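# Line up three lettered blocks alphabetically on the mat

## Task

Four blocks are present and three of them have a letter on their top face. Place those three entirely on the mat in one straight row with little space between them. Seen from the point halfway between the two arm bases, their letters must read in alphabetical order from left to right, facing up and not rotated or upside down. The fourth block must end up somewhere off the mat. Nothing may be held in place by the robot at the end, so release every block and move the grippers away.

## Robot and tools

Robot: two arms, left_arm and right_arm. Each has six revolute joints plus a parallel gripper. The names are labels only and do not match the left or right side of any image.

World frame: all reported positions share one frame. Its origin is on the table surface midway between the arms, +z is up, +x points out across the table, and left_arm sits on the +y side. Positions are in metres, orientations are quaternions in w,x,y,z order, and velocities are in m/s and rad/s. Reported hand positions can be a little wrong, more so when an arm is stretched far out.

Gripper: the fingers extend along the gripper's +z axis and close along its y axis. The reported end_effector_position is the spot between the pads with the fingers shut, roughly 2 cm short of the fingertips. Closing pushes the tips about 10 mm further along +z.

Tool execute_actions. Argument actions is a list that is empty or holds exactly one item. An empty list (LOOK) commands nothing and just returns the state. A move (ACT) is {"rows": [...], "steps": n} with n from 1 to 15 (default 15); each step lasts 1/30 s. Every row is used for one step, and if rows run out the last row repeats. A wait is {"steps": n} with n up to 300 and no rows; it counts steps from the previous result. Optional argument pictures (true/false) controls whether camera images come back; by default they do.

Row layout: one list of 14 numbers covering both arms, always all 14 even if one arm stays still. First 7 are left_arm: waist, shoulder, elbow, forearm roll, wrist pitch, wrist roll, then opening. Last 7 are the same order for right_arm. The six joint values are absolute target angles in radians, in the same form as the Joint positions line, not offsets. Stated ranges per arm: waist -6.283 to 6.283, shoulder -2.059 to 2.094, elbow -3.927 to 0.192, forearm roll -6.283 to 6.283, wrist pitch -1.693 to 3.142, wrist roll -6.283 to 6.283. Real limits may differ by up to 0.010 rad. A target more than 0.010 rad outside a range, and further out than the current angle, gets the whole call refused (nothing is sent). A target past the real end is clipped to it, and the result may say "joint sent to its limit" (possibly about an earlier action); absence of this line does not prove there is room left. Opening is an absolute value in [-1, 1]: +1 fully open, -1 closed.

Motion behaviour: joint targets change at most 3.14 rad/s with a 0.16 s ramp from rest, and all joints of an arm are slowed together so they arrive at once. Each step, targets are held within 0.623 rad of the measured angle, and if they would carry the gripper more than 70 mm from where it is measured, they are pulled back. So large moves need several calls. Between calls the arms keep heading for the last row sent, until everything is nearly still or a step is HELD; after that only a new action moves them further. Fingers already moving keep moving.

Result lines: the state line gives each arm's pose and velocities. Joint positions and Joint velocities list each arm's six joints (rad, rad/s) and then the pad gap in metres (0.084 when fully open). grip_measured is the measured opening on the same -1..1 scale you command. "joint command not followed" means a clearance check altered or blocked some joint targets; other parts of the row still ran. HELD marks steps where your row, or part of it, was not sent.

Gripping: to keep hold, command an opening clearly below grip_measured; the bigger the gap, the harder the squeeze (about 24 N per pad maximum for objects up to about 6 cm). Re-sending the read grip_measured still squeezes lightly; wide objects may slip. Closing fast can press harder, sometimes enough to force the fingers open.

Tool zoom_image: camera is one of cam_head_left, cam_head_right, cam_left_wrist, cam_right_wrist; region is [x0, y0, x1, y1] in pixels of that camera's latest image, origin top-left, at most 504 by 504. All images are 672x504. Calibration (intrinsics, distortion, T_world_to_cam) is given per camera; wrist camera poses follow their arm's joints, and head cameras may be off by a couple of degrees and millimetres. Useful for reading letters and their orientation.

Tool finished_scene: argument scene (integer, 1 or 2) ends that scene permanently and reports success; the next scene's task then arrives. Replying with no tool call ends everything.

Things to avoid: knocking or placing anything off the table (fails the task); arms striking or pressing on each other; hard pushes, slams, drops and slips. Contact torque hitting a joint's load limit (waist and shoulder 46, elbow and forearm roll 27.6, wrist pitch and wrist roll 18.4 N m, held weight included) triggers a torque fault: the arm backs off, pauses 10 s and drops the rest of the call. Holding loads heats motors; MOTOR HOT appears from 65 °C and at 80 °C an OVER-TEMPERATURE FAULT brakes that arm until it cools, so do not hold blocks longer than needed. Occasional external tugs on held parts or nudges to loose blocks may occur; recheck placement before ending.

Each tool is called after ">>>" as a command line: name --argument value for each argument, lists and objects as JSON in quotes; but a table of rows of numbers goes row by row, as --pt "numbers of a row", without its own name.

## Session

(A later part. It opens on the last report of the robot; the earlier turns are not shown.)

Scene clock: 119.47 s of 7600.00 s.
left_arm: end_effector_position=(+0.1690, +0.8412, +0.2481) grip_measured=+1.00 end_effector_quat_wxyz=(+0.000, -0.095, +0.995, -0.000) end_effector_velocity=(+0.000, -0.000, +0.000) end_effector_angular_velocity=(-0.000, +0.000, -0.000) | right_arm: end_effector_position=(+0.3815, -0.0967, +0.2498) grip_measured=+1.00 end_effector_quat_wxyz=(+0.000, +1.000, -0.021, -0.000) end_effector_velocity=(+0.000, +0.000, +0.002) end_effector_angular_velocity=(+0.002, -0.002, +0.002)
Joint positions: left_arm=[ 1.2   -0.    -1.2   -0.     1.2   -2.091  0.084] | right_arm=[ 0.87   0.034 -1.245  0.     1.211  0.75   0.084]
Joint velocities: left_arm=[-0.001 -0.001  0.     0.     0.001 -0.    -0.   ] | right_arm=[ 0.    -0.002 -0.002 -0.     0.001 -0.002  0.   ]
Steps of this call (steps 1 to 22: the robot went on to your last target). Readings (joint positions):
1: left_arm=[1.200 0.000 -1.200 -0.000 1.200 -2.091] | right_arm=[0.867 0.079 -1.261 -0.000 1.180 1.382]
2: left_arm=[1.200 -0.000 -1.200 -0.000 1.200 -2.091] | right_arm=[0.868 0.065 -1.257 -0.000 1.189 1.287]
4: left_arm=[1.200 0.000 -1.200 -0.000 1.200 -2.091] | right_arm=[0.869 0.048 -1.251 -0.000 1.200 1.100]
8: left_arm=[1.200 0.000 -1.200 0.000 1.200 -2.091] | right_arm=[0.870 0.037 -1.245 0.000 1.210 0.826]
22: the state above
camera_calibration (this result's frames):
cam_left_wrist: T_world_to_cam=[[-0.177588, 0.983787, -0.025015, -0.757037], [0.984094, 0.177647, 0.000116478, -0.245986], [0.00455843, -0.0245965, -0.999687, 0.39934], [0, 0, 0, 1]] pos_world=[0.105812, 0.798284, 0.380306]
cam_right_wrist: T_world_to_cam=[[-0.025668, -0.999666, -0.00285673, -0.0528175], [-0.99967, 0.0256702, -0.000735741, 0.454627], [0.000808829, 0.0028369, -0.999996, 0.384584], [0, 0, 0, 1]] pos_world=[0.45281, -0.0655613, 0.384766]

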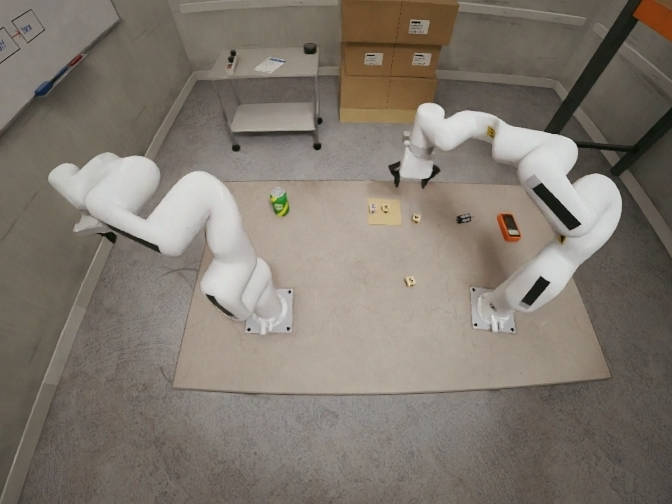

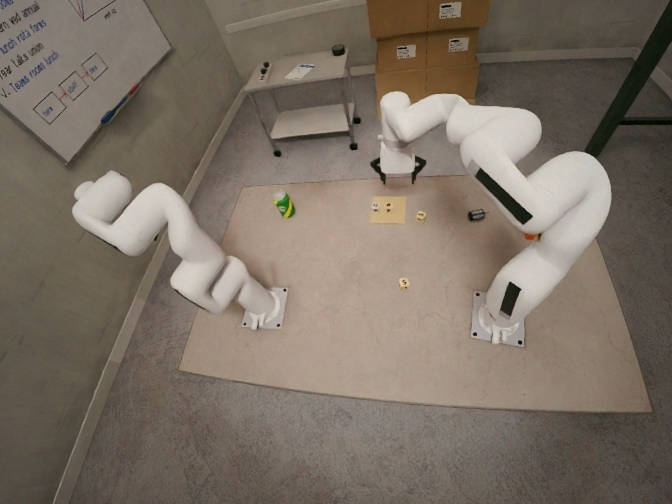

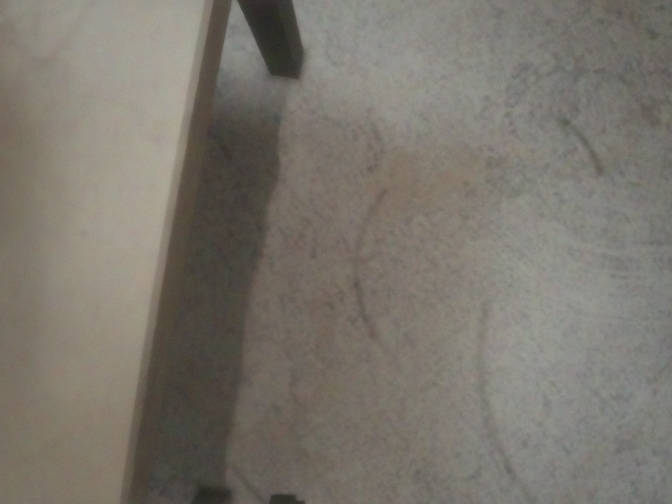

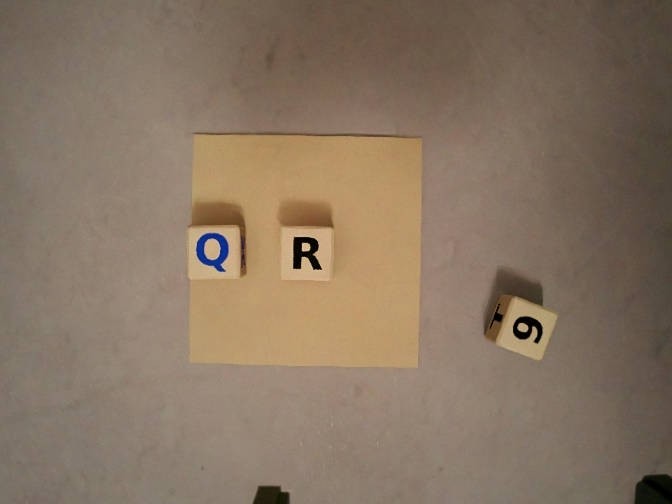

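>>> execute_actions --actions '[{"rows":[[1.2,0,-1.2,0,1.2,-2.091,1,0.91,0.566,-1.575,0,1.009,2.36,1]]}]' --pictures false

>>> execute_actions --actions '[{"steps":15}]' --pictures false

>>> execute_actions --actions '[{"rows":[[1.2,0,-1.2,0,1.2,-2.091,1,0.91,0.689,-1.529,0,0.84,2.36,1]]}]' --pictures false

>>> execute_actions --actions '[{"rows":[[1.2,0,-1.2,0,1.2,-2.091,1,0.91,0.689,-1.529,0,0.84,2.36,-0.7]]}]' --pictures false

>>> execute_actions --actions '[{"rows":[[1.2,0,-1.2,0,1.2,-2.091,1,0.91,0.673,-1.535,0,0.862,2.36,-0.7]],"steps":8}]' --pictures false

>>> execute_actions --actions '[{"rows":[[1.2,0,-1.2,0,1.2,-2.091,1,0.891,0.637,-1.476,0,0.839,2.341,-0.7]],"steps":12}]' --pictures false

>>> execute_actions --actions '[{"rows":[[1.2,0,-1.2,0,1.2,-2.091,1,0.891,0.653,-1.47,0,0.817,2.341,-0.7]]}]' --pictures false

>>> execute_actions --actions '[{"rows":[[1.2,0,-1.2,0,1.2,-2.091,1,0.891,0.653,-1.47,0,0.817,2.341,1]],"steps":10}]' --pictures false

>>> execute_actions --actions '[{"rows":[[1.2,0,-1.2,0,1.2,-2.091,1,0.891,0.528,-1.516,0,0.988,2.341,1]]}]'

>>> execute_actions --actions '[{"rows":[[1.2,0,-1.2,0,1.2,-2.091,1,1.395,-0.341,-0.431,0,0.772,2.535,1]]}]' --pictures false

>>> execute_actions --actions '[{"steps":35}]'

Scene clock: 138.87 s of 7600.00 s.
left_arm: end_effector_position=(+0.1690, +0.8412, +0.2481) grip_measured=+1.00 end_effector_quat_wxyz=(+0.000, -0.095, +0.995, -0.000) end_effector_velocity=(-0.000, -0.000, -0.000) end_effector_angular_velocity=(-0.001, +0.000, +0.001) | right_arm: end_effector_position=(+0.4438, -0.0185, +0.1429) grip_measured=+1.00 end_effector_quat_wxyz=(+0.001, +0.929, -0.371, -0.000) end_effector_velocity=(+0.083, +0.124, -0.255) end_effector_angular_velocity=(-0.023, +0.021, -2.656)
Joint positions: left_arm=[ 1.2   -0.    -1.2    0.     1.2   -2.091  0.084] | right_arm=[ 0.902  0.46  -1.508  0.     1.05   1.501  0.084]
Joint velocities: left_arm=[-0.     0.001 -0.     0.     0.    -0.001  0.   ] | right_arm=[ 0.061  0.811 -0.48   0.001 -0.3    2.716 -0.   ]
Steps of this call (steps 1 to 15: the robot went on to your last target; steps 16 to 90: nothing new was sent; then 15.90 s passed at rest; steps 91 to 105: all 15 steps of this action). Readings (joint positions):
91: left_arm=[1.200 0.000 -1.200 -0.000 1.200 -2.091] | right_arm=[0.870 0.034 -1.245 -0.000 1.211 0.750]
92: left_arm=[1.200 -0.000 -1.200 -0.000 1.200 -2.091] | right_arm=[0.870 0.038 -1.248 -0.000 1.209 0.756]
94: left_arm=[1.200 -0.000 -1.200 -0.000 1.200 -2.091] | right_arm=[0.873 0.078 -1.280 -0.000 1.191 0.811]
98: left_arm=[1.200 0.000 -1.200 0.000 1.200 -2.091] | right_arm=[0.885 0.240 -1.371 0.000 1.133 1.009]
105: the state above

Scene clock: 139.37 s of 7600.00 s.
left_arm: end_effector_position=(+0.1690, +0.8412, +0.2481) grip_measured=+1.00 end_effector_quat_wxyz=(+0.000, -0.095, +0.995, -0.000) end_effector_velocity=(-0.000, +0.000, -0.000) end_effector_angular_velocity=(-0.000, +0.000, +0.000) | right_arm: end_effector_position=(+0.4551, -0.0017, +0.1111) grip_measured=+1.00 end_effector_quat_wxyz=(-0.001, +0.694, -0.720, +0.000) end_effector_velocity=(-0.001, -0.001, -0.005) end_effector_angular_velocity=(-0.005, +0.006, -0.061)
Joint positions: left_arm=[ 1.2    0.    -1.2   -0.     1.2   -2.091  0.084] | right_arm=[ 0.91   0.564 -1.575 -0.     1.009  2.355  0.084]
Joint velocities: left_arm=[ 0.     0.001  0.    -0.    -0.     0.    -0.   ] | right_arm=[ 0.001  0.008  0.001  0.    -0.001  0.061 -0.   ]
Steps of this call (steps 1 to 15: the robot went on to your last target). Readings (joint positions):
1: left_arm=[1.200 0.000 -1.200 0.000 1.200 -2.091] | right_arm=[0.904 0.485 -1.523 0.000 1.040 1.593]
2: left_arm=[1.200 -0.000 -1.200 -0.000 1.200 -2.091] | right_arm=[0.906 0.507 -1.536 0.000 1.032 1.687]
4: left_arm=[1.200 0.000 -1.200 0.000 1.200 -2.091] | right_arm=[0.908 0.538 -1.554 0.000 1.021 1.877]
8: left_arm=[1.200 -0.000 -1.200 0.000 1.200 -2.091] | right_arm=[0.910 0.560 -1.572 0.000 1.011 2.210]
15: the state above

Scene clock: 139.87 s of 7600.00 s.
left_arm: end_effector_position=(+0.1690, +0.8412, +0.2481) grip_measured=+1.00 end_effector_quat_wxyz=(+0.000, -0.095, +0.995, -0.000) end_effector_velocity=(-0.000, +0.000, -0.000) end_effector_angular_velocity=(-0.000, +0.000, +0.001) | right_arm: end_effector_position=(+0.4566, -0.0003, +0.0337) grip_measured=+1.00 end_effector_quat_wxyz=(-0.003, +0.693, -0.721, +0.000) end_effector_velocity=(-0.002, -0.002, -0.004) end_effector_angular_velocity=(-0.002, +0.003, -0.000)
Joint positions: left_arm=[ 1.2   -0.    -1.2    0.     1.2   -2.091  0.084] | right_arm=[ 0.91   0.685 -1.532 -0.     0.84   2.36   0.084]
Joint velocities: left_arm=[ 0.     0.001  0.    -0.    -0.001 -0.     0.   ] | right_arm=[-0.     0.001  0.01   0.001 -0.008 -0.001 -0.   ]
Steps of this call (steps 1 to 15: all 15 steps of this action). Readings (joint positions):
1: left_arm=[1.200 -0.000 -1.200 -0.000 1.200 -2.091] | right_arm=[0.910 0.565 -1.575 -0.000 1.009 2.357]
2: left_arm=[1.200 0.000 -1.200 0.000 1.200 -2.091] | right_arm=[0.910 0.567 -1.574 -0.000 1.002 2.358]
4: left_arm=[1.200 -0.000 -1.200 -0.000 1.200 -2.091] | right_arm=[0.910 0.596 -1.567 -0.000 0.953 2.359]
8: left_arm=[1.200 -0.000 -1.200 -0.000 1.200 -2.091] | right_arm=[0.910 0.682 -1.526 0.000 0.864 2.360]
15: the state above

Scene clock: 140.37 s of 7600.00 s.
left_arm: end_effector_position=(+0.1690, +0.8412, +0.2481) grip_measured=+1.00 end_effector_quat_wxyz=(+0.000, -0.095, +0.995, -0.000) end_effector_velocity=(+0.000, +0.000, +0.000) end_effector_angular_velocity=(+0.001, -0.000, -0.001) | right_arm: end_effector_position=(+0.4550, -0.0017, +0.0304) grip_measured=-0.33 end_effector_quat_wxyz=(-0.000, +0.693, -0.721, +0.000) end_effector_velocity=(+0.001, +0.000, +0.001) end_effector_angular_velocity=(+0.002, -0.002, +0.000)
Joint positions: left_arm=[ 1.2    0.    -1.2   -0.     1.2   -2.091  0.084] | right_arm=[ 0.91   0.689 -1.529 -0.     0.84   2.36   0.03 ]
Joint velocities: left_arm=[-0.001 -0.001  0.    -0.    -0.001  0.    -0.   ] | right_arm=[-0.     0.    -0.001 -0.    -0.001 -0.001  0.   ]
Steps of this call (steps 1 to 15: all 15 steps of this action). Readings (joint positions):
1: left_arm=[1.200 -0.000 -1.200 0.000 1.200 -2.091] | right_arm=[0.910 0.686 -1.532 -0.000 0.840 2.360]
2: left_arm=[1.200 0.000 -1.200 -0.000 1.200 -2.091] | right_arm=[0.910 0.686 -1.531 -0.000 0.840 2.360]
4: left_arm=[1.200 0.000 -1.200 -0.000 1.200 -2.091] | right_arm=[0.910 0.688 -1.529 -0.000 0.840 2.360]
8: left_arm=[1.200 -0.000 -1.200 -0.000 1.200 -2.091] | right_arm=[0.910 0.689 -1.529 -0.000 0.840 2.360]
15: the state above

Scene clock: 140.63 s of 7600.00 s.
left_arm: end_effector_position=(+0.1690, +0.8412, +0.2481) grip_measured=+1.00 end_effector_quat_wxyz=(+0.000, -0.095, +0.995, -0.000) end_effector_velocity=(-0.000, -0.000, -0.000) end_effector_angular_velocity=(-0.001, +0.000, +0.001) | right_arm: end_effector_position=(+0.4561, -0.0007, +0.0412) grip_measured=-0.33 end_effector_quat_wxyz=(-0.002, +0.693, -0.721, +0.000) end_effector_velocity=(-0.003, -0.003, +0.003) end_effector_angular_velocity=(-0.010, +0.011, +0.000)
Joint positions: left_arm=[ 1.2   -0.    -1.2    0.     1.2   -2.091  0.084] | right_arm=[ 0.91   0.673 -1.536 -0.     0.86   2.36   0.03 ]
Joint velocities: left_arm=[ 0.001  0.     0.001  0.    -0.    -0.    -0.   ] | right_arm=[ 0.    -0.009  0.001  0.     0.023 -0.    -0.   ]
Steps of this call (steps 1 to 8: all 8 steps of this action). Readings (joint positions):
1: left_arm=[1.200 0.000 -1.200 0.000 1.200 -2.091] | right_arm=[0.910 0.689 -1.529 -0.000 0.840 2.360]
2: left_arm=[1.200 0.000 -1.200 0.000 1.200 -2.091] | right_arm=[0.910 0.687 -1.529 0.000 0.844 2.360]
4: left_arm=[1.200 -0.000 -1.200 -0.000 1.200 -2.091] | right_arm=[0.910 0.681 -1.531 0.000 0.853 2.360]
8: the state above

Scene clock: 141.03 s of 7600.00 s.
left_arm: end_effector_position=(+0.1690, +0.8412, +0.2481) grip_measured=+1.00 end_effector_quat_wxyz=(+0.000, -0.095, +0.995, -0.000) end_effector_velocity=(-0.000, +0.000, +0.000) end_effector_angular_velocity=(+0.001, -0.000, +0.001) | right_arm: end_effector_position=(+0.4551, -0.0168, +0.0412) grip_measured=-0.33 end_effector_quat_wxyz=(+0.000, +0.693, -0.721, +0.000) end_effector_velocity=(-0.001, -0.001, -0.002) end_effector_angular_velocity=(-0.001, +0.000, +0.005)
Joint positions: left_arm=[ 1.2   -0.    -1.2    0.     1.2   -2.091  0.084] | right_arm=[ 0.891  0.637 -1.477  0.     0.839  2.341  0.03 ]
Joint velocities: left_arm=[ 0.     0.     0.     0.    -0.001 -0.    -0.   ] | right_arm=[ 0.001 -0.002  0.008 -0.    -0.006 -0.004  0.   ]
Steps of this call (steps 1 to 12: all 12 steps of this action). Readings (joint positions):
1: left_arm=[1.200 0.000 -1.200 0.000 1.200 -2.091] | right_arm=[0.910 0.672 -1.535 -0.000 0.861 2.360]
2: left_arm=[1.200 0.000 -1.200 -0.000 1.200 -2.091] | right_arm=[0.909 0.670 -1.530 0.000 0.858 2.358]
4: left_arm=[1.200 0.000 -1.200 -0.000 1.200 -2.091] | right_arm=[0.901 0.655 -1.503 0.000 0.850 2.350]
8: left_arm=[1.200 0.000 -1.200 0.000 1.200 -2.091] | right_arm=[0.891 0.639 -1.480 -0.000 0.841 2.342]
12: the state above

Scene clock: 141.53 s of 7600.00 s.
left_arm: end_effector_position=(+0.1690, +0.8412, +0.2481) grip_measured=+1.00 end_effector_quat_wxyz=(+0.000, -0.095, +0.995, -0.000) end_effector_velocity=(+0.000, -0.000, +0.000) end_effector_angular_velocity=(+0.000, -0.000, -0.001) | right_arm: end_effector_position=(+0.4546, -0.0175, +0.0312) grip_measured=-0.33 end_effector_quat_wxyz=(-0.000, +0.693, -0.721, +0.000) end_effector_velocity=(-0.001, -0.001, -0.002) end_effector_angular_velocity=(-0.002, +0.003, -0.002)
Joint positions: left_arm=[ 1.2    0.    -1.2   -0.     1.2   -2.091  0.084] | right_arm=[ 0.891  0.653 -1.47  -0.     0.817  2.341  0.03 ]
Joint velocities: left_arm=[-0.    -0.001  0.     0.     0.     0.    -0.   ] | right_arm=[-0.001  0.003  0.002  0.    -0.001  0.001 -0.   ]
Steps of this call (steps 1 to 15: all 15 steps of this action). Readings (joint positions):
1: left_arm=[1.200 0.000 -1.200 0.000 1.200 -2.091] | right_arm=[0.891 0.638 -1.476 0.000 0.839 2.341]
2: left_arm=[1.200 0.000 -1.200 0.000 1.200 -2.091] | right_arm=[0.891 0.639 -1.476 -0.000 0.835 2.341]
4: left_arm=[1.200 0.000 -1.200 0.000 1.200 -2.091] | right_arm=[0.891 0.646 -1.474 -0.000 0.826 2.341]
8: left_arm=[1.200 0.000 -1.200 0.000 1.200 -2.091] | right_arm=[0.891 0.653 -1.469 0.000 0.819 2.341]
15: the state above

Scene clock: 141.87 s of 7600.00 s.
left_arm: end_effector_position=(+0.1690, +0.8412, +0.2481) grip_measured=+1.00 end_effector_quat_wxyz=(+0.000, -0.095, +0.995, -0.000) end_effector_velocity=(-0.000, -0.000, +0.000) end_effector_angular_velocity=(-0.000, +0.000, -0.000) | right_arm: end_effector_position=(+0.4546, -0.0175, +0.0311) grip_measured=+0.99 end_effector_quat_wxyz=(-0.000, +0.693, -0.721, +0.000) end_effector_velocity=(+0.000, -0.000, +0.000) end_effector_angular_velocity=(+0.000, +0.000, +0.000)
Joint positions: left_arm=[ 1.2    0.    -1.2    0.     1.2   -2.091  0.084] | right_arm=[ 0.891  0.653 -1.47  -0.     0.817  2.341  0.084]
Joint velocities: left_arm=[ 0.    -0.    -0.     0.     0.001  0.    -0.   ] | right_arm=[-0.    -0.001 -0.     0.     0.001 -0.     0.005]
Steps of this call (steps 1 to 10: all 10 steps of this action). Readings (joint positions):
1: left_arm=[1.200 -0.000 -1.200 0.000 1.200 -2.091] | right_arm=[0.891 0.653 -1.470 -0.000 0.817 2.341]
2: left_arm=[1.200 0.000 -1.200 -0.000 1.200 -2.091] | right_arm=[0.891 0.653 -1.470 -0.000 0.817 2.341]
4: left_arm=[1.200 -0.000 -1.200 -0.000 1.200 -2.091] | right_arm=[0.891 0.653 -1.470 -0.000 0.817 2.341]
8: left_arm=[1.200 -0.000 -1.200 0.000 1.200 -2.091] | right_arm=[0.891 0.653 -1.470 -0.000 0.817 2.341]
10: the state above

Scene clock: 142.37 s of 7600.00 s.
left_arm: end_effector_position=(+0.1690, +0.8412, +0.2481) grip_measured=+1.00 end_effector_quat_wxyz=(+0.000, -0.095, +0.995, -0.000) end_effector_velocity=(+0.000, +0.000, +0.001) end_effector_angular_velocity=(+0.002, -0.001, -0.000) | right_arm: end_effector_position=(+0.4533, -0.0187, +0.1070) grip_measured=+1.00 end_effector_quat_wxyz=(+0.003, +0.693, -0.721, -0.000) end_effector_velocity=(+0.002, +0.002, +0.005) end_effector_angular_velocity=(+0.004, -0.005, -0.000)
Joint positions: left_arm=[ 1.2    0.    -1.2    0.     1.2   -2.091  0.084] | right_arm=[ 0.891  0.532 -1.512  0.     0.988  2.341  0.084]
Joint velocities: left_arm=[-0.    -0.001 -0.     0.    -0.001  0.    -0.   ] | right_arm=[ 0.    -0.003 -0.011  0.     0.007  0.     0.   ]
Steps of this call (steps 1 to 15: all 15 steps of this action). Readings (joint positions):
1: left_arm=[1.200 -0.000 -1.200 -0.000 1.200 -2.091] | right_arm=[0.891 0.653 -1.470 0.000 0.817 2.341]
2: left_arm=[1.200 -0.000 -1.200 0.000 1.200 -2.091] | right_arm=[0.891 0.650 -1.471 0.000 0.824 2.341]
4: left_arm=[1.200 0.000 -1.200 -0.000 1.200 -2.091] | right_arm=[0.891 0.621 -1.477 0.000 0.874 2.341]
8: left_arm=[1.200 -0.000 -1.200 -0.000 1.200 -2.091] | right_arm=[0.891 0.534 -1.519 -0.000 0.964 2.341]
15: the state above
camera_calibration (this result's frames):
cam_left_wrist: T_world_to_cam=[[-0.177589, 0.983787, -0.025015, -0.757037], [0.984094, 0.177647, 0.000116461, -0.245986], [0.00455842, -0.0245965, -0.999687, 0.39934], [0, 0, 0, 1]] pos_world=[0.105812, 0.798284, 0.380306]
cam_right_wrist: T_world_to_cam=[[-0.999695, 0.0246066, 0.00197107, 0.486691], [0.0245952, 0.999682, -0.00562195, 0.0787253], [-0.00210878, -0.00557176, -0.999982, 0.24266], [0, 0, 0, 1]] pos_world=[0.485118, -0.089324, 0.242139]

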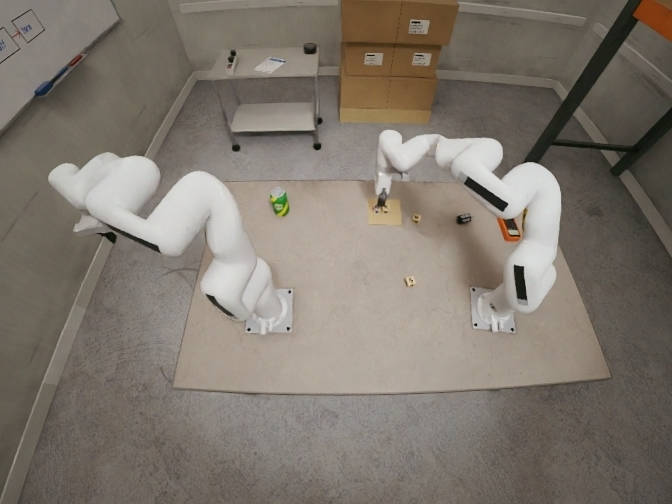

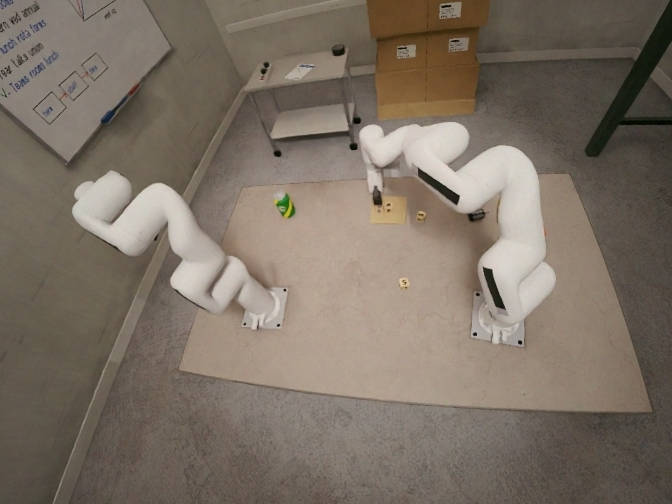

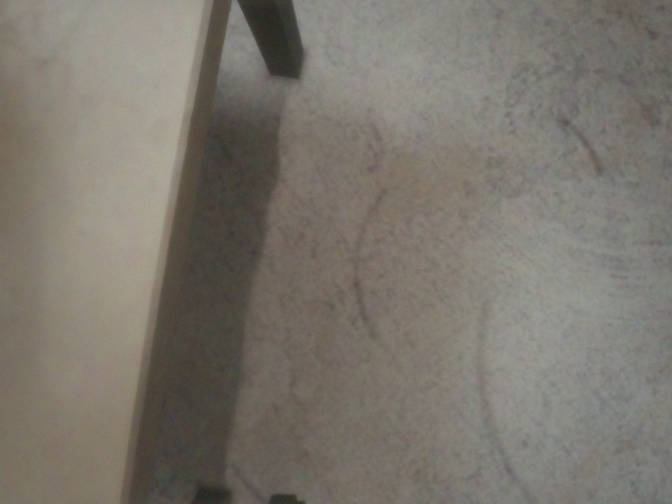

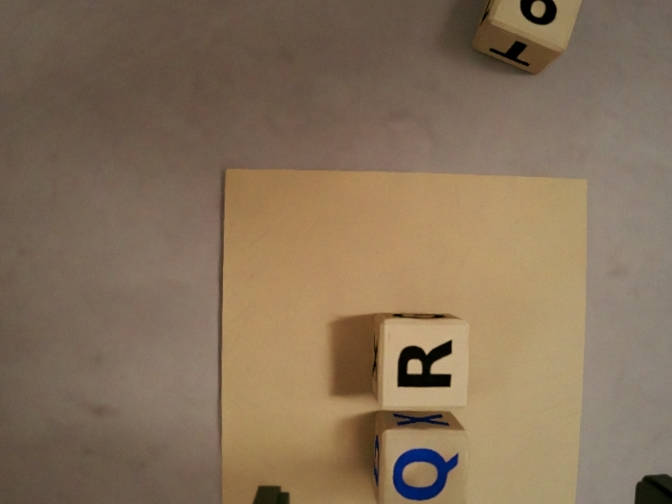

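Scene clock: 142.87 s of 7600.00 s.
left_arm: end_effector_position=(+0.1690, +0.8412, +0.2481) grip_measured=+1.00 end_effector_quat_wxyz=(+0.000, -0.095, +0.995, -0.000) end_effector_velocity=(+0.000, -0.000, -0.000) end_effector_angular_velocity=(-0.000, +0.000, -0.001) | right_arm: end_effector_position=(+0.2981, +0.0208, +0.1732) grip_measured=+1.00 end_effector_quat_wxyz=(-0.051, +0.747, -0.663, -0.007) end_effector_velocity=(-0.373, -0.071, +0.078) end_effector_angular_velocity=(+0.121, -0.056, +0.324)
Joint positions: left_arm=[ 1.2    0.    -1.2   -0.     1.2   -2.091  0.084] | right_arm=[ 1.149  0.134 -1.115  0.     0.877  2.44   0.084]
Joint velocities: left_arm=[-0.  0.  0.  0.  0.  0.  0.] | right_arm=[ 0.524 -1.037  1.129 -0.001 -0.225  0.201  0.   ]
Steps of this call (steps 1 to 15: all 15 steps of this action). Readings (joint positions):
1: left_arm=[1.200 0.000 -1.200 0.000 1.200 -2.091] | right_arm=[0.891 0.531 -1.513 0.000 0.988 2.341]
2: left_arm=[1.200 0.000 -1.200 0.000 1.200 -2.091] | right_arm=[0.894 0.526 -1.508 -0.000 0.985 2.343]
4: left_arm=[1.200 0.000 -1.200 0.000 1.200 -2.091] | right_arm=[0.925 0.485 -1.461 -0.000 0.969 2.357]
8: left_arm=[1.200 -0.000 -1.200 0.000 1.200 -2.091] | right_arm=[1.018 0.366 -1.350 0.000 0.933 2.389]
15: the state above

Scene clock: 144.03 s of 7600.00 s.
left_arm: end_effector_position=(+0.1690, +0.8412, +0.2481) grip_measured=+1.00 end_effector_quat_wxyz=(+0.000, -0.095, +0.995, -0.000) end_effector_velocity=(-0.000, +0.000, -0.000) end_effector_angular_velocity=(-0.001, +0.000, +0.001) | right_arm: end_effector_position=(+0.1196, -0.1063, +0.1102) grip_measured=+1.00 end_effector_quat_wxyz=(-0.000, +0.796, -0.606, -0.000) end_effector_velocity=(-0.000, -0.000, +0.000) end_effector_angular_velocity=(+0.000, +0.000, -0.001)
Joint positions: left_arm=[ 1.2   -0.    -1.2   -0.     1.2   -2.091  0.084] | right_arm=[ 1.395 -0.341 -0.431 -0.     0.772  2.535  0.084]
Joint velocities: left_arm=[ 0.     0.001 -0.    -0.     0.    -0.    -0.   ] | right_arm=[ 0.001 -0.002  0.002  0.     0.     0.002  0.   ]
Steps of this call (steps 1 to 35: the robot went on to your last target). Readings (joint positions):
1: left_arm=[1.200 -0.000 -1.200 0.000 1.200 -2.091] | right_arm=[1.166 0.100 -1.076 0.000 0.870 2.447]
2: left_arm=[1.200 0.000 -1.200 0.000 1.200 -2.091] | right_arm=[1.183 0.068 -1.037 0.000 0.863 2.453]
4: left_arm=[1.200 -0.000 -1.200 0.000 1.200 -2.091] | right_arm=[1.213 0.010 -0.956 0.000 0.850 2.464]
8: left_arm=[1.200 0.000 -1.200 -0.000 1.200 -2.091] | right_arm=[1.267 -0.095 -0.795 0.000 0.827 2.486]
35: the state above
camera_calibration (this result's frames):
cam_left_wrist: T_world_to_cam=[[-0.177589, 0.983787, -0.025015, -0.757037], [0.984094, 0.177647, 0.000116508, -0.245986], [0.00455847, -0.0245965, -0.999687, 0.39934], [0, 0, 0, 1]] pos_world=[0.105812, 0.798284, 0.380306]
cam_right_wrist: T_world_to_cam=[[-0.959564, -0.281472, -0.00309702, 0.118499], [-0.281471, 0.959569, -0.000895526, 0.206291], [0.00322387, 0.000012405, -0.999995, 0.244597], [0, 0, 0, 1]] pos_world=[0.170984, -0.1646, 0.245148]

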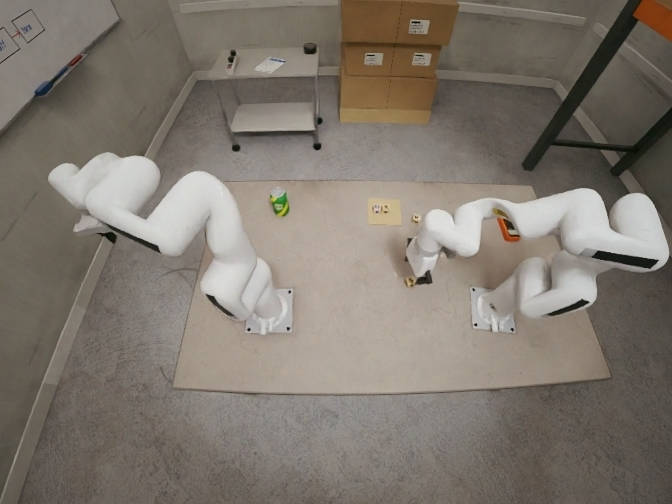

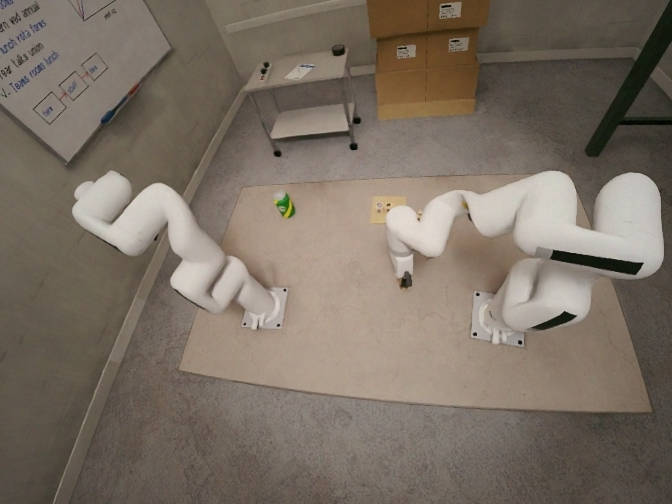

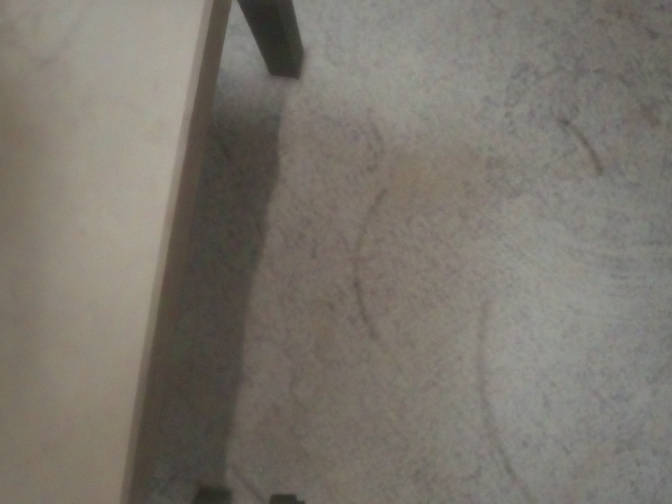

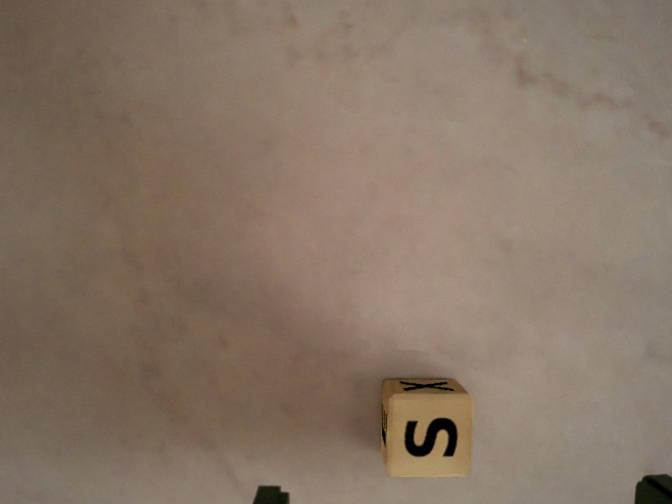

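>>> execute_actions --actions '[{"rows":[[1.2,0,-1.2,0,1.2,-2.091,1,1.395,-0.253,-0.364,0,0.617,2.535,1]],"steps":10}]' --pictures false

>>> execute_actions --actions '[{"rows":[[1.2,0,-1.2,0,1.2,-2.091,1,1.395,-0.088,-0.344,0,0.432,2.535,1]]}]' --pictures false

>>> execute_actions --actions '[{"rows":[[1.2,0,-1.2,0,1.2,-2.091,1,1.395,-0.088,-0.344,0,0.432,2.535,-0.7]]}]' --pictures false

>>> execute_actions --actions '[{"rows":[[1.2,0,-1.2,0,1.2,-2.091,1,1.395,-0.341,-0.431,0,0.772,2.535,-0.7]],"steps":12}]' --pictures false

>>> execute_actions --actions '[{"rows":[[1.2,0,-1.2,0,1.2,-2.091,1,0.799,0.374,-1.279,0,0.905,2.249,-0.7]]}]' --pictures false

>>> execute_actions --actions '[{"steps":35}]' --pictures false

>>> execute_actions --actions '[{"rows":[[1.2,0,-1.2,0,1.2,-2.091,1,0.799,0.44,-1.258,0,0.818,2.249,-0.7],[1.2,0,-1.2,0,1.2,-2.091,1,0.799,0.44,-1.258,0,0.818,2.249,-0.7],[1.2,0,-1.2,0,1.2,-2.091,1,0.799,0.44,-1.258,0,0.818,2.249,-0.7],[1.2,0,-1.2,0,1.2,-2.091,1,0.799,0.44,-1.258,0,0.818,2.249,-0.7],[1.2,0,-1.2,0,1.2,-2.091,1,0.799,0.495,-1.241,0,0.746,2.249,-0.7],[1.2,0,-1.2,0,1.2,-2.091,1,0.799,0.495,-1.241,0,0.746,2.249,-0.7],[1.2,0,-1.2,0,1.2,-2.091,1,0.799,0.495,-1.241,0,0.746,2.249,-0.7],[1.2,0,-1.2,0,1.2,-2.091,1,0.799,0.495,-1.241,0,0.746,2.249,-0.7],[1.2,0,-1.2,0,1.2,-2.091,1,0.799,0.516,-1.235,0,0.719,2.249,-0.7]]}]' --pictures false

>>> execute_actions --actions '[{"steps":8}]' --pictures false

>>> execute_actions --actions '[{"rows":[[1.2,0,-1.2,0,1.2,-2.091,1,0.799,0.516,-1.235,0,0.719,2.249,1]],"steps":10}]' --pictures false

>>> execute_actions --actions '[{"rows":[[1.2,0,-1.2,0,1.2,-2.091,1,0.799,0.374,-1.279,0,0.905,2.249,1]],"steps":10}]' --pictures false

>>> execute_actions --actions '[{"rows":[[1.2,0,-1.2,0,1.2,-2.091,1,0.87,-0.1,-1.2,0,1.3,0.75,1]]}]' --pictures false

>>> execute_actions --actions '[{"steps":22}]'

Scene clock: 169.13 s of 7600.00 s.
left_arm: end_effector_position=(+0.1690, +0.8412, +0.2481) grip_measured=+1.00 end_effector_quat_wxyz=(+0.000, -0.095, +0.995, -0.000) end_effector_velocity=(+0.000, -0.000, -0.001) end_effector_angular_velocity=(-0.002, +0.001, -0.001) | right_arm: end_effector_position=(+0.1165, -0.1149, +0.0697) grip_measured=+1.00 end_effector_quat_wxyz=(+0.002, +0.796, -0.606, +0.001) end_effector_velocity=(+0.010, +0.031, +0.011) end_effector_angular_velocity=(+0.102, -0.036, +0.001)
Joint positions: left_arm=[ 1.2    0.    -1.2   -0.     1.2   -2.091  0.084] | right_arm=[ 1.395 -0.254 -0.364  0.     0.623  2.535  0.084]
Joint velocities: left_arm=[-0.     0.002  0.001 -0.    -0.001  0.     0.   ] | right_arm=[ 0.001  0.009 -0.02  -0.    -0.097 -0.     0.   ]
Steps of this call (steps 1 to 15: the robot went on to your last target; steps 16 to 90: nothing new was sent; then 21.77 s passed at rest; steps 91 to 100: all 10 steps of this action). Readings (joint positions):
91: left_arm=[1.200 0.000 -1.200 -0.000 1.200 -2.091] | right_arm=[1.395 -0.341 -0.431 -0.000 0.772 2.535]
92: left_arm=[1.200 0.000 -1.200 -0.000 1.200 -2.091] | right_arm=[1.395 -0.339 -0.429 -0.000 0.765 2.535]
94: left_arm=[1.200 0.000 -1.200 -0.000 1.200 -2.091] | right_arm=[1.395 -0.313 -0.412 -0.000 0.715 2.535]
98: left_arm=[1.200 -0.000 -1.200 0.000 1.200 -2.091] | right_arm=[1.395 -0.258 -0.365 0.000 0.634 2.535]
100: the state above

Scene clock: 169.63 s of 7600.00 s.
left_arm: end_effector_position=(+0.1690, +0.8412, +0.2481) grip_measured=+1.00 end_effector_quat_wxyz=(+0.000, -0.095, +0.995, -0.000) end_effector_velocity=(-0.000, +0.000, -0.000) end_effector_angular_velocity=(+0.000, -0.000, +0.001) | right_arm: end_effector_position=(+0.1172, -0.1129, +0.0258) grip_measured=+1.00 end_effector_quat_wxyz=(-0.001, +0.796, -0.606, -0.000) end_effector_velocity=(-0.001, -0.002, -0.003) end_effector_angular_velocity=(-0.003, +0.001, -0.001)
Joint positions: left_arm=[ 1.2   -0.    -1.2   -0.     1.2   -2.091  0.084] | right_arm=[ 1.395 -0.09  -0.345 -0.     0.433  2.535  0.084]
Joint velocities: left_arm=[ 0.  0.  0. -0. -0. -0.  0.] | right_arm=[-0.001  0.005  0.006 -0.    -0.008  0.001 -0.   ]
Steps of this call (steps 1 to 15: all 15 steps of this action). Readings (joint positions):
1: left_arm=[1.200 0.000 -1.200 0.000 1.200 -2.091] | right_arm=[1.395 -0.254 -0.365 0.000 0.620 2.535]
2: left_arm=[1.200 -0.000 -1.200 0.000 1.200 -2.091] | right_arm=[1.395 -0.250 -0.365 -0.000 0.612 2.535]
4: left_arm=[1.200 -0.000 -1.200 0.000 1.200 -2.091] | right_arm=[1.395 -0.208 -0.363 -0.000 0.558 2.535]
8: left_arm=[1.200 0.000 -1.200 0.000 1.200 -2.091] | right_arm=[1.395 -0.101 -0.342 0.000 0.454 2.535]
15: the state above

Scene clock: 170.13 s of 7600.00 s.
left_arm: end_effector_position=(+0.1690, +0.8412, +0.2481) grip_measured=+1.00 end_effector_quat_wxyz=(+0.000, -0.095, +0.995, -0.000) end_effector_velocity=(-0.000, +0.000, -0.000) end_effector_angular_velocity=(-0.000, +0.000, +0.001) | right_arm: end_effector_position=(+0.1170, -0.1134, +0.0251) grip_measured=-0.33 end_effector_quat_wxyz=(-0.000, +0.796, -0.606, -0.000) end_effector_velocity=(+0.000, +0.000, +0.000) end_effector_angular_velocity=(+0.001, -0.000, -0.000)
Joint positions: left_arm=[ 1.2    0.    -1.2    0.     1.2   -2.091  0.084] | right_arm=[ 1.395 -0.088 -0.344  0.     0.432  2.535  0.03 ]
Joint velocities: left_arm=[ 0.001  0.    -0.     0.     0.     0.    -0.   ] | right_arm=[-0.001 -0.     0.    -0.    -0.001 -0.001  0.   ]
Steps of this call (steps 1 to 15: all 15 steps of this action). Readings (joint positions):
1: left_arm=[1.200 -0.000 -1.200 0.000 1.200 -2.091] | right_arm=[1.395 -0.089 -0.345 -0.000 0.432 2.535]
2: left_arm=[1.200 -0.000 -1.200 0.000 1.200 -2.091] | right_arm=[1.395 -0.089 -0.345 -0.000 0.432 2.535]
4: left_arm=[1.200 0.000 -1.200 0.000 1.200 -2.091] | right_arm=[1.395 -0.089 -0.344 -0.000 0.432 2.535]
8: left_arm=[1.200 -0.000 -1.200 0.000 1.200 -2.091] | right_arm=[1.395 -0.088 -0.344 -0.000 0.432 2.535]
15: the state above

Scene clock: 170.53 s of 7600.00 s.
left_arm: end_effector_position=(+0.1690, +0.8412, +0.2481) grip_measured=+1.00 end_effector_quat_wxyz=(+0.000, -0.095, +0.995, -0.000) end_effector_velocity=(+0.000, -0.000, +0.000) end_effector_angular_velocity=(+0.001, -0.000, -0.000) | right_arm: end_effector_position=(+0.1202, -0.1042, +0.1096) grip_measured=-0.33 end_effector_quat_wxyz=(-0.004, +0.796, -0.606, -0.001) end_effector_velocity=(-0.016, -0.047, -0.005) end_effector_angular_velocity=(-0.145, +0.051, -0.002)
Joint positions: left_arm=[ 1.2    0.    -1.2    0.     1.2   -2.091  0.084] | right_arm=[ 1.395 -0.337 -0.431 -0.     0.76   2.535  0.03 ]
Joint velocities: left_arm=[-0.    -0.001  0.001 -0.    -0.001  0.    -0.   ] | right_arm=[-0.002 -0.061  0.027  0.001  0.188 -0.001  0.   ]
Steps of this call (steps 1 to 12: all 12 steps of this action). Readings (joint positions):
1: left_arm=[1.200 0.000 -1.200 -0.000 1.200 -2.091] | right_arm=[1.395 -0.088 -0.344 0.000 0.432 2.535]
2: left_arm=[1.200 0.000 -1.200 -0.000 1.200 -2.091] | right_arm=[1.395 -0.091 -0.345 0.000 0.439 2.535]
4: left_arm=[1.200 -0.000 -1.200 -0.000 1.200 -2.091] | right_arm=[1.395 -0.128 -0.355 0.000 0.495 2.535]
8: left_arm=[1.200 -0.000 -1.200 0.000 1.200 -2.091] | right_arm=[1.395 -0.283 -0.414 -0.000 0.687 2.535]
12: the state above

Scene clock: 171.03 s of 7600.00 s.
left_arm: end_effector_position=(+0.1690, +0.8412, +0.2481) grip_measured=+1.00 end_effector_quat_wxyz=(+0.000, -0.095, +0.995, -0.000) end_effector_velocity=(-0.000, -0.000, -0.001) end_effector_angular_velocity=(-0.002, +0.001, -0.000) | right_arm: end_effector_position=(+0.2858, -0.0704, +0.1150) grip_measured=-0.33 end_effector_quat_wxyz=(+0.016, +0.740, -0.673, +0.001) end_effector_velocity=(+0.400, +0.047, +0.022) end_effector_angular_velocity=(+0.075, -0.047, -0.336)
Joint positions: left_arm=[ 1.2   -0.    -1.2   -0.     1.2   -2.091  0.084] | right_arm=[ 1.058  0.056 -0.869  0.     0.845  2.374  0.03 ]
Joint velocities: left_arm=[-0.     0.001  0.001  0.     0.001 -0.     0.   ] | right_arm=[-0.645  0.791 -1.024 -0.     0.146 -0.309 -0.   ]
Steps of this call (steps 1 to 15: all 15 steps of this action). Readings (joint positions):
1: left_arm=[1.200 0.000 -1.200 -0.000 1.200 -2.091] | right_arm=[1.395 -0.338 -0.430 -0.000 0.765 2.535]
2: left_arm=[1.200 -0.000 -1.200 0.000 1.200 -2.091] | right_arm=[1.391 -0.334 -0.434 0.000 0.770 2.532]
4: left_arm=[1.200 0.000 -1.200 -0.000 1.200 -2.091] | right_arm=[1.345 -0.286 -0.481 0.000 0.782 2.509]
8: left_arm=[1.200 0.000 -1.200 -0.000 1.200 -2.091] | right_arm=[1.218 -0.141 -0.626 -0.000 0.808 2.450]
15: the state above

Scene clock: 172.20 s of 7600.00 s.
left_arm: end_effector_position=(+0.1690, +0.8412, +0.2481) grip_measured=+1.00 end_effector_quat_wxyz=(+0.000, -0.095, +0.995, -0.000) end_effector_velocity=(+0.000, -0.000, -0.000) end_effector_angular_velocity=(-0.000, +0.000, -0.000) | right_arm: end_effector_position=(+0.4512, -0.0879, +0.1102) grip_measured=-0.33 end_effector_quat_wxyz=(-0.000, +0.693, -0.721, +0.000) end_effector_velocity=(+0.000, -0.000, -0.001) end_effector_angular_velocity=(+0.000, +0.001, -0.001)
Joint positions: left_arm=[ 1.2   -0.    -1.2    0.     1.2   -2.091  0.084] | right_arm=[ 0.799  0.374 -1.279  0.     0.905  2.249  0.03 ]
Joint velocities: left_arm=[-0.  0.  0.  0.  0. -0.  0.] | right_arm=[-0.001  0.001 -0.     0.001 -0.001 -0.    -0.   ]
Steps of this call (steps 1 to 30: the robot went on to your last target; steps 31 to 35: nothing new was sent). Readings (joint positions):
1: left_arm=[1.200 0.000 -1.200 -0.000 1.200 -2.091] | right_arm=[1.037 0.082 -0.903 0.000 0.850 2.363]
2: left_arm=[1.200 0.000 -1.200 -0.000 1.200 -2.091] | right_arm=[1.016 0.109 -0.937 0.000 0.855 2.353]
4: left_arm=[1.200 -0.000 -1.200 -0.000 1.200 -2.091] | right_arm=[0.973 0.161 -1.004 0.000 0.865 2.333]
8: left_arm=[1.200 0.000 -1.200 -0.000 1.200 -2.091] | right_arm=[0.890 0.263 -1.136 0.000 0.884 2.293]
35: the state above
All arms were judged still, so your last target was given up. Only a new action makes them travel on or press farther. Fingers that are still opening or closing keep moving.

Scene clock: 172.70 s of 7600.00 s.
left_arm: end_effector_position=(+0.1690, +0.8412, +0.2481) grip_measured=+1.00 end_effector_quat_wxyz=(+0.000, -0.095, +0.995, -0.000) end_effector_velocity=(+0.000, -0.000, -0.000) end_effector_angular_velocity=(-0.001, +0.000, -0.000) | right_arm: end_effector_position=(+0.4508, -0.0883, +0.0310) grip_measured=-0.33 end_effector_quat_wxyz=(+0.001, +0.693, -0.721, -0.000) end_effector_velocity=(+0.011, +0.008, -0.007) end_effector_angular_velocity=(+0.029, -0.040, -0.001)
Joint positions: left_arm=[ 1.2    0.    -1.2   -0.     1.2   -2.091  0.084] | right_arm=[ 0.799  0.514 -1.235  0.     0.724  2.249  0.03 ]
Joint velocities: left_arm=[-0.  0.  0. -0.  0. -0. -0.] | right_arm=[-0.001  0.025 -0.005 -0.    -0.069  0.001  0.   ]
Steps of this call (steps 1 to 15: all 15 steps of this action). Readings (joint positions):
1: left_arm=[1.200 0.000 -1.200 -0.000 1.200 -2.091] | right_arm=[0.799 0.374 -1.279 0.000 0.905 2.249]
2: left_arm=[1.200 0.000 -1.200 0.000 1.200 -2.091] | right_arm=[0.799 0.377 -1.278 -0.000 0.898 2.249]
4: left_arm=[1.200 -0.000 -1.200 -0.000 1.200 -2.091] | right_arm=[0.799 0.400 -1.274 -0.000 0.863 2.249]
8: left_arm=[1.200 0.000 -1.200 0.000 1.200 -2.091] | right_arm=[0.799 0.465 -1.249 0.000 0.789 2.249]
15: the state above

Scene clock: 172.97 s of 7600.00 s.
left_arm: end_effector_position=(+0.1690, +0.8412, +0.2481) grip_measured=+1.00 end_effector_quat_wxyz=(+0.000, -0.095, +0.995, -0.000) end_effector_velocity=(-0.000, -0.000, +0.001) end_effector_angular_velocity=(+0.000, -0.000, +0.001) | right_arm: end_effector_position=(+0.4514, -0.0878, +0.0305) grip_measured=-0.33 end_effector_quat_wxyz=(-0.001, +0.693, -0.721, +0.000) end_effector_velocity=(-0.003, -0.002, -0.005) end_effector_angular_velocity=(-0.006, +0.007, +0.000)
Joint positions: left_arm=[ 1.2   -0.    -1.2    0.     1.2   -2.091  0.084] | right_arm=[ 0.799  0.515 -1.235 -0.     0.719  2.249  0.03 ]
Joint velocities: left_arm=[ 0.    -0.001 -0.     0.     0.001 -0.    -0.   ] | right_arm=[ 0.     0.006  0.005 -0.    -0.002 -0.     0.   ]
Steps of this call (steps 1 to 8: the robot went on to your last target). Readings (joint positions):
1: left_arm=[1.200 -0.000 -1.200 0.000 1.200 -2.091] | right_arm=[0.799 0.514 -1.236 0.000 0.722 2.249]
2: left_arm=[1.200 0.000 -1.200 -0.000 1.200 -2.091] | right_arm=[0.799 0.514 -1.236 -0.000 0.721 2.249]
4: left_arm=[1.200 0.000 -1.200 -0.000 1.200 -2.091] | right_arm=[0.799 0.514 -1.236 -0.000 0.720 2.249]
8: the state above

Scene clock: 173.30 s of 7600.00 s.
left_arm: end_effector_position=(+0.1690, +0.8412, +0.2481) grip_measured=+1.00 end_effector_quat_wxyz=(+0.000, -0.095, +0.995, -0.000) end_effector_velocity=(-0.000, +0.000, +0.000) end_effector_angular_velocity=(+0.001, -0.000, +0.000) | right_arm: end_effector_position=(+0.4512, -0.0880, +0.0300) grip_measured=+0.99 end_effector_quat_wxyz=(-0.000, +0.693, -0.721, +0.000) end_effector_velocity=(+0.000, +0.000, +0.000) end_effector_angular_velocity=(+0.001, -0.000, -0.000)
Joint positions: left_arm=[ 1.2    0.    -1.2    0.     1.2   -2.091  0.084] | right_arm=[ 0.799  0.516 -1.235 -0.     0.719  2.249  0.084]
Joint velocities: left_arm=[ 0. -0. -0. -0. -0. -0.  0.] | right_arm=[-0.    -0.001 -0.     0.001  0.    -0.     0.005]
Steps of this call (steps 1 to 10: all 10 steps of this action). Readings (joint positions):
1: left_arm=[1.200 0.000 -1.200 -0.000 1.200 -2.091] | right_arm=[0.799 0.515 -1.235 -0.000 0.719 2.249]
2: left_arm=[1.200 -0.000 -1.200 0.000 1.200 -2.091] | right_arm=[0.799 0.515 -1.235 -0.000 0.719 2.249]
4: left_arm=[1.200 0.000 -1.200 -0.000 1.200 -2.091] | right_arm=[0.799 0.516 -1.235 -0.000 0.719 2.249]
8: left_arm=[1.200 0.000 -1.200 -0.000 1.200 -2.091] | right_arm=[0.799 0.516 -1.235 -0.000 0.719 2.249]
10: the state above

Scene clock: 173.63 s of 7600.00 s.
left_arm: end_effector_position=(+0.1690, +0.8412, +0.2481) grip_measured=+1.00 end_effector_quat_wxyz=(+0.000, -0.095, +0.995, -0.000) end_effector_velocity=(-0.000, -0.000, -0.000) end_effector_angular_velocity=(-0.001, +0.000, +0.000) | right_arm: end_effector_position=(+0.4553, -0.0849, +0.1140) grip_measured=+1.00 end_effector_quat_wxyz=(-0.009, +0.693, -0.721, +0.001) end_effector_velocity=(-0.046, -0.034, -0.018) end_effector_angular_velocity=(-0.109, +0.149, -0.003)
Joint positions: left_arm=[ 1.2   -0.    -1.2   -0.     1.2   -2.091  0.084] | right_arm=[ 0.799  0.372 -1.284 -0.     0.894  2.249  0.084]
Joint velocities: left_arm=[ 0.     0.     0.001 -0.     0.    -0.    -0.   ] | right_arm=[-0.001 -0.03   0.054  0.001  0.16   0.001 -0.   ]
Steps of this call (steps 1 to 10: all 10 steps of this action). Readings (joint positions):
1: left_arm=[1.200 -0.000 -1.200 -0.000 1.200 -2.091] | right_arm=[0.799 0.516 -1.235 -0.000 0.719 2.249]
2: left_arm=[1.200 0.000 -1.200 -0.000 1.200 -2.091] | right_arm=[0.799 0.513 -1.236 0.000 0.726 2.249]
4: left_arm=[1.200 0.000 -1.200 -0.000 1.200 -2.091] | right_arm=[0.799 0.481 -1.241 0.000 0.777 2.249]
8: left_arm=[1.200 -0.000 -1.200 0.000 1.200 -2.091] | right_arm=[0.799 0.384 -1.281 -0.000 0.878 2.249]
10: the state above

Scene clock: 174.13 s of 7600.00 s.
left_arm: end_effector_position=(+0.1690, +0.8412, +0.2481) grip_measured=+1.00 end_effector_quat_wxyz=(+0.000, -0.095, +0.995, -0.000) end_effector_velocity=(-0.000, +0.000, +0.001) end_effector_angular_velocity=(+0.002, -0.001, +0.001) | right_arm: end_effector_position=(+0.3843, -0.1058, +0.2460) grip_measured=+1.00 end_effector_quat_wxyz=(-0.000, +0.903, -0.430, +0.000) end_effector_velocity=(-0.164, -0.068, +0.266) end_effector_angular_velocity=(+0.015, -0.020, +2.558)
Joint positions: left_arm=[ 1.2    0.    -1.2   -0.     1.2   -2.091  0.084] | right_arm=[ 0.852  0.023 -1.22   0.     1.197  1.58   0.084]
Joint velocities: left_arm=[ 0.    -0.002 -0.     0.     0.001 -0.     0.   ] | right_arm=[ 0.109 -0.74   0.107 -0.     0.608 -2.449  0.   ]
Steps of this call (steps 1 to 15: all 15 steps of this action). Readings (joint positions):
1: left_arm=[1.200 0.000 -1.200 -0.000 1.200 -2.091] | right_arm=[0.799 0.373 -1.282 -0.000 0.899 2.249]
2: left_arm=[1.200 -0.000 -1.200 0.000 1.200 -2.091] | right_arm=[0.799 0.371 -1.277 -0.000 0.905 2.243]
4: left_arm=[1.200 0.000 -1.200 -0.000 1.200 -2.091] | right_arm=[0.804 0.339 -1.262 0.000 0.942 2.189]
8: left_arm=[1.200 0.000 -1.200 0.000 1.200 -2.091] | right_arm=[0.824 0.208 -1.252 -0.000 1.041 2.014]
15: the state above

Scene clock: 174.87 s of 7600.00 s.
left_arm: end_effector_position=(+0.1690, +0.8412, +0.2481) grip_measured=+1.00 end_effector_quat_wxyz=(+0.000, -0.095, +0.995, -0.000) end_effector_velocity=(+0.000, +0.000, +0.001) end_effector_angular_velocity=(+0.001, -0.000, +0.000) | right_arm: end_effector_position=(+0.3547, -0.1197, +0.2868) grip_measured=+1.00 end_effector_quat_wxyz=(+0.000, +1.000, -0.021, -0.000) end_effector_velocity=(-0.001, -0.000, +0.000) end_effector_angular_velocity=(-0.000, +0.001, +0.005)
Joint positions: left_arm=[ 1.2    0.    -1.2    0.     1.2   -2.091  0.084] | right_arm=[ 0.87  -0.1   -1.2   -0.     1.3    0.75   0.084]
Joint velocities: left_arm=[-0.    -0.001 -0.     0.     0.    -0.     0.   ] | right_arm=[ 0.    -0.002  0.001  0.     0.002 -0.005 -0.   ]
Steps of this call (steps 1 to 22: the robot went on to your last target). Readings (joint positions):
1: left_arm=[1.200 0.000 -1.200 0.000 1.200 -2.091] | right_arm=[0.855 -0.001 -1.216 0.000 1.217 1.494]
2: left_arm=[1.200 0.000 -1.200 -0.000 1.200 -2.091] | right_arm=[0.859 -0.023 -1.213 0.000 1.235 1.404]
4: left_arm=[1.200 0.000 -1.200 0.000 1.200 -2.091] | right_arm=[0.864 -0.059 -1.208 0.000 1.264 1.216]
8: left_arm=[1.200 0.000 -1.200 -0.000 1.200 -2.091] | right_arm=[0.869 -0.092 -1.201 0.000 1.293 0.888]
22: the state above
camera_calibration (this result's frames):
cam_left_wrist: T_world_to_cam=[[-0.177589, 0.983787, -0.025015, -0.757037], [0.984094, 0.177647, 0.000116371, -0.245986], [0.00455833, -0.0245965, -0.999687, 0.39934], [0, 0, 0, 1]] pos_world=[0.105812, 0.798284, 0.380306]
cam_right_wrist: T_world_to_cam=[[-0.0258277, -0.999663, -0.00271593, -0.0764484], [-0.999666, 0.0258293, -0.000583176, 0.428368], [0.00065313, 0.00269996, -0.999996, 0.421628], [0, 0, 0, 1]] pos_world=[0.425975, -0.0886254, 0.421669]

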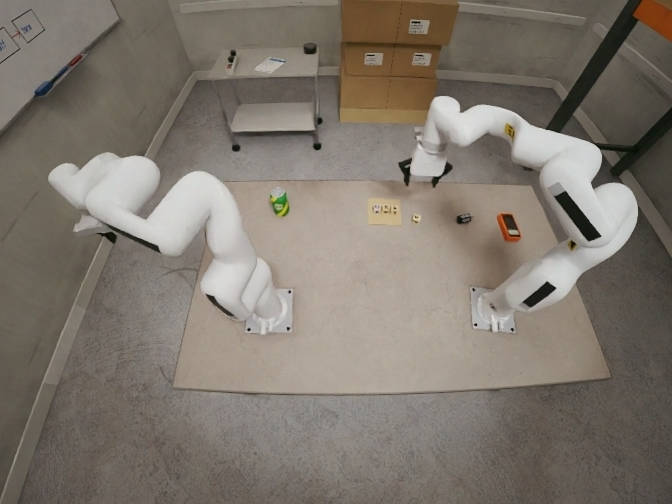

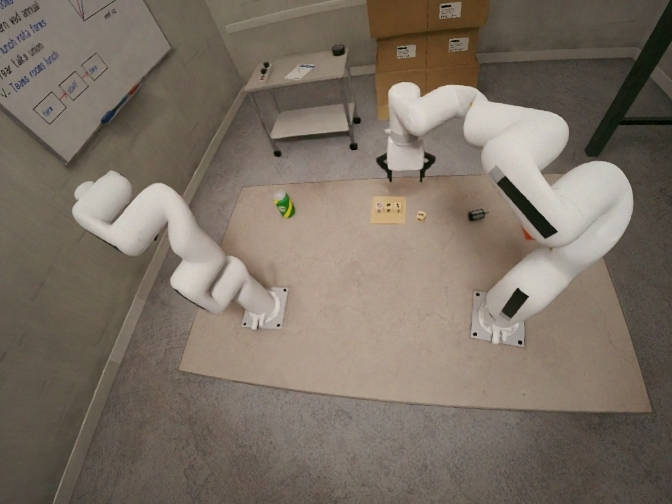

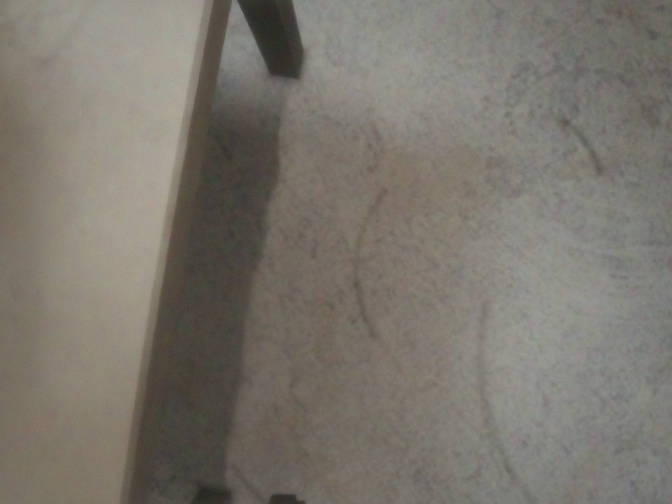

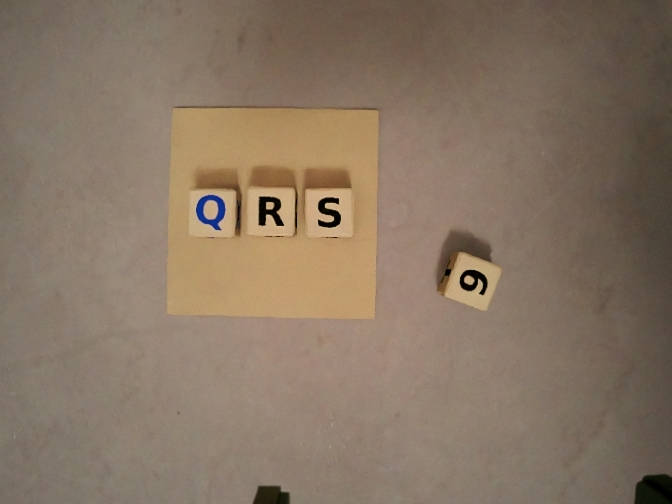

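>>> finished_scene --scene 2

The scene is finished: the task was done.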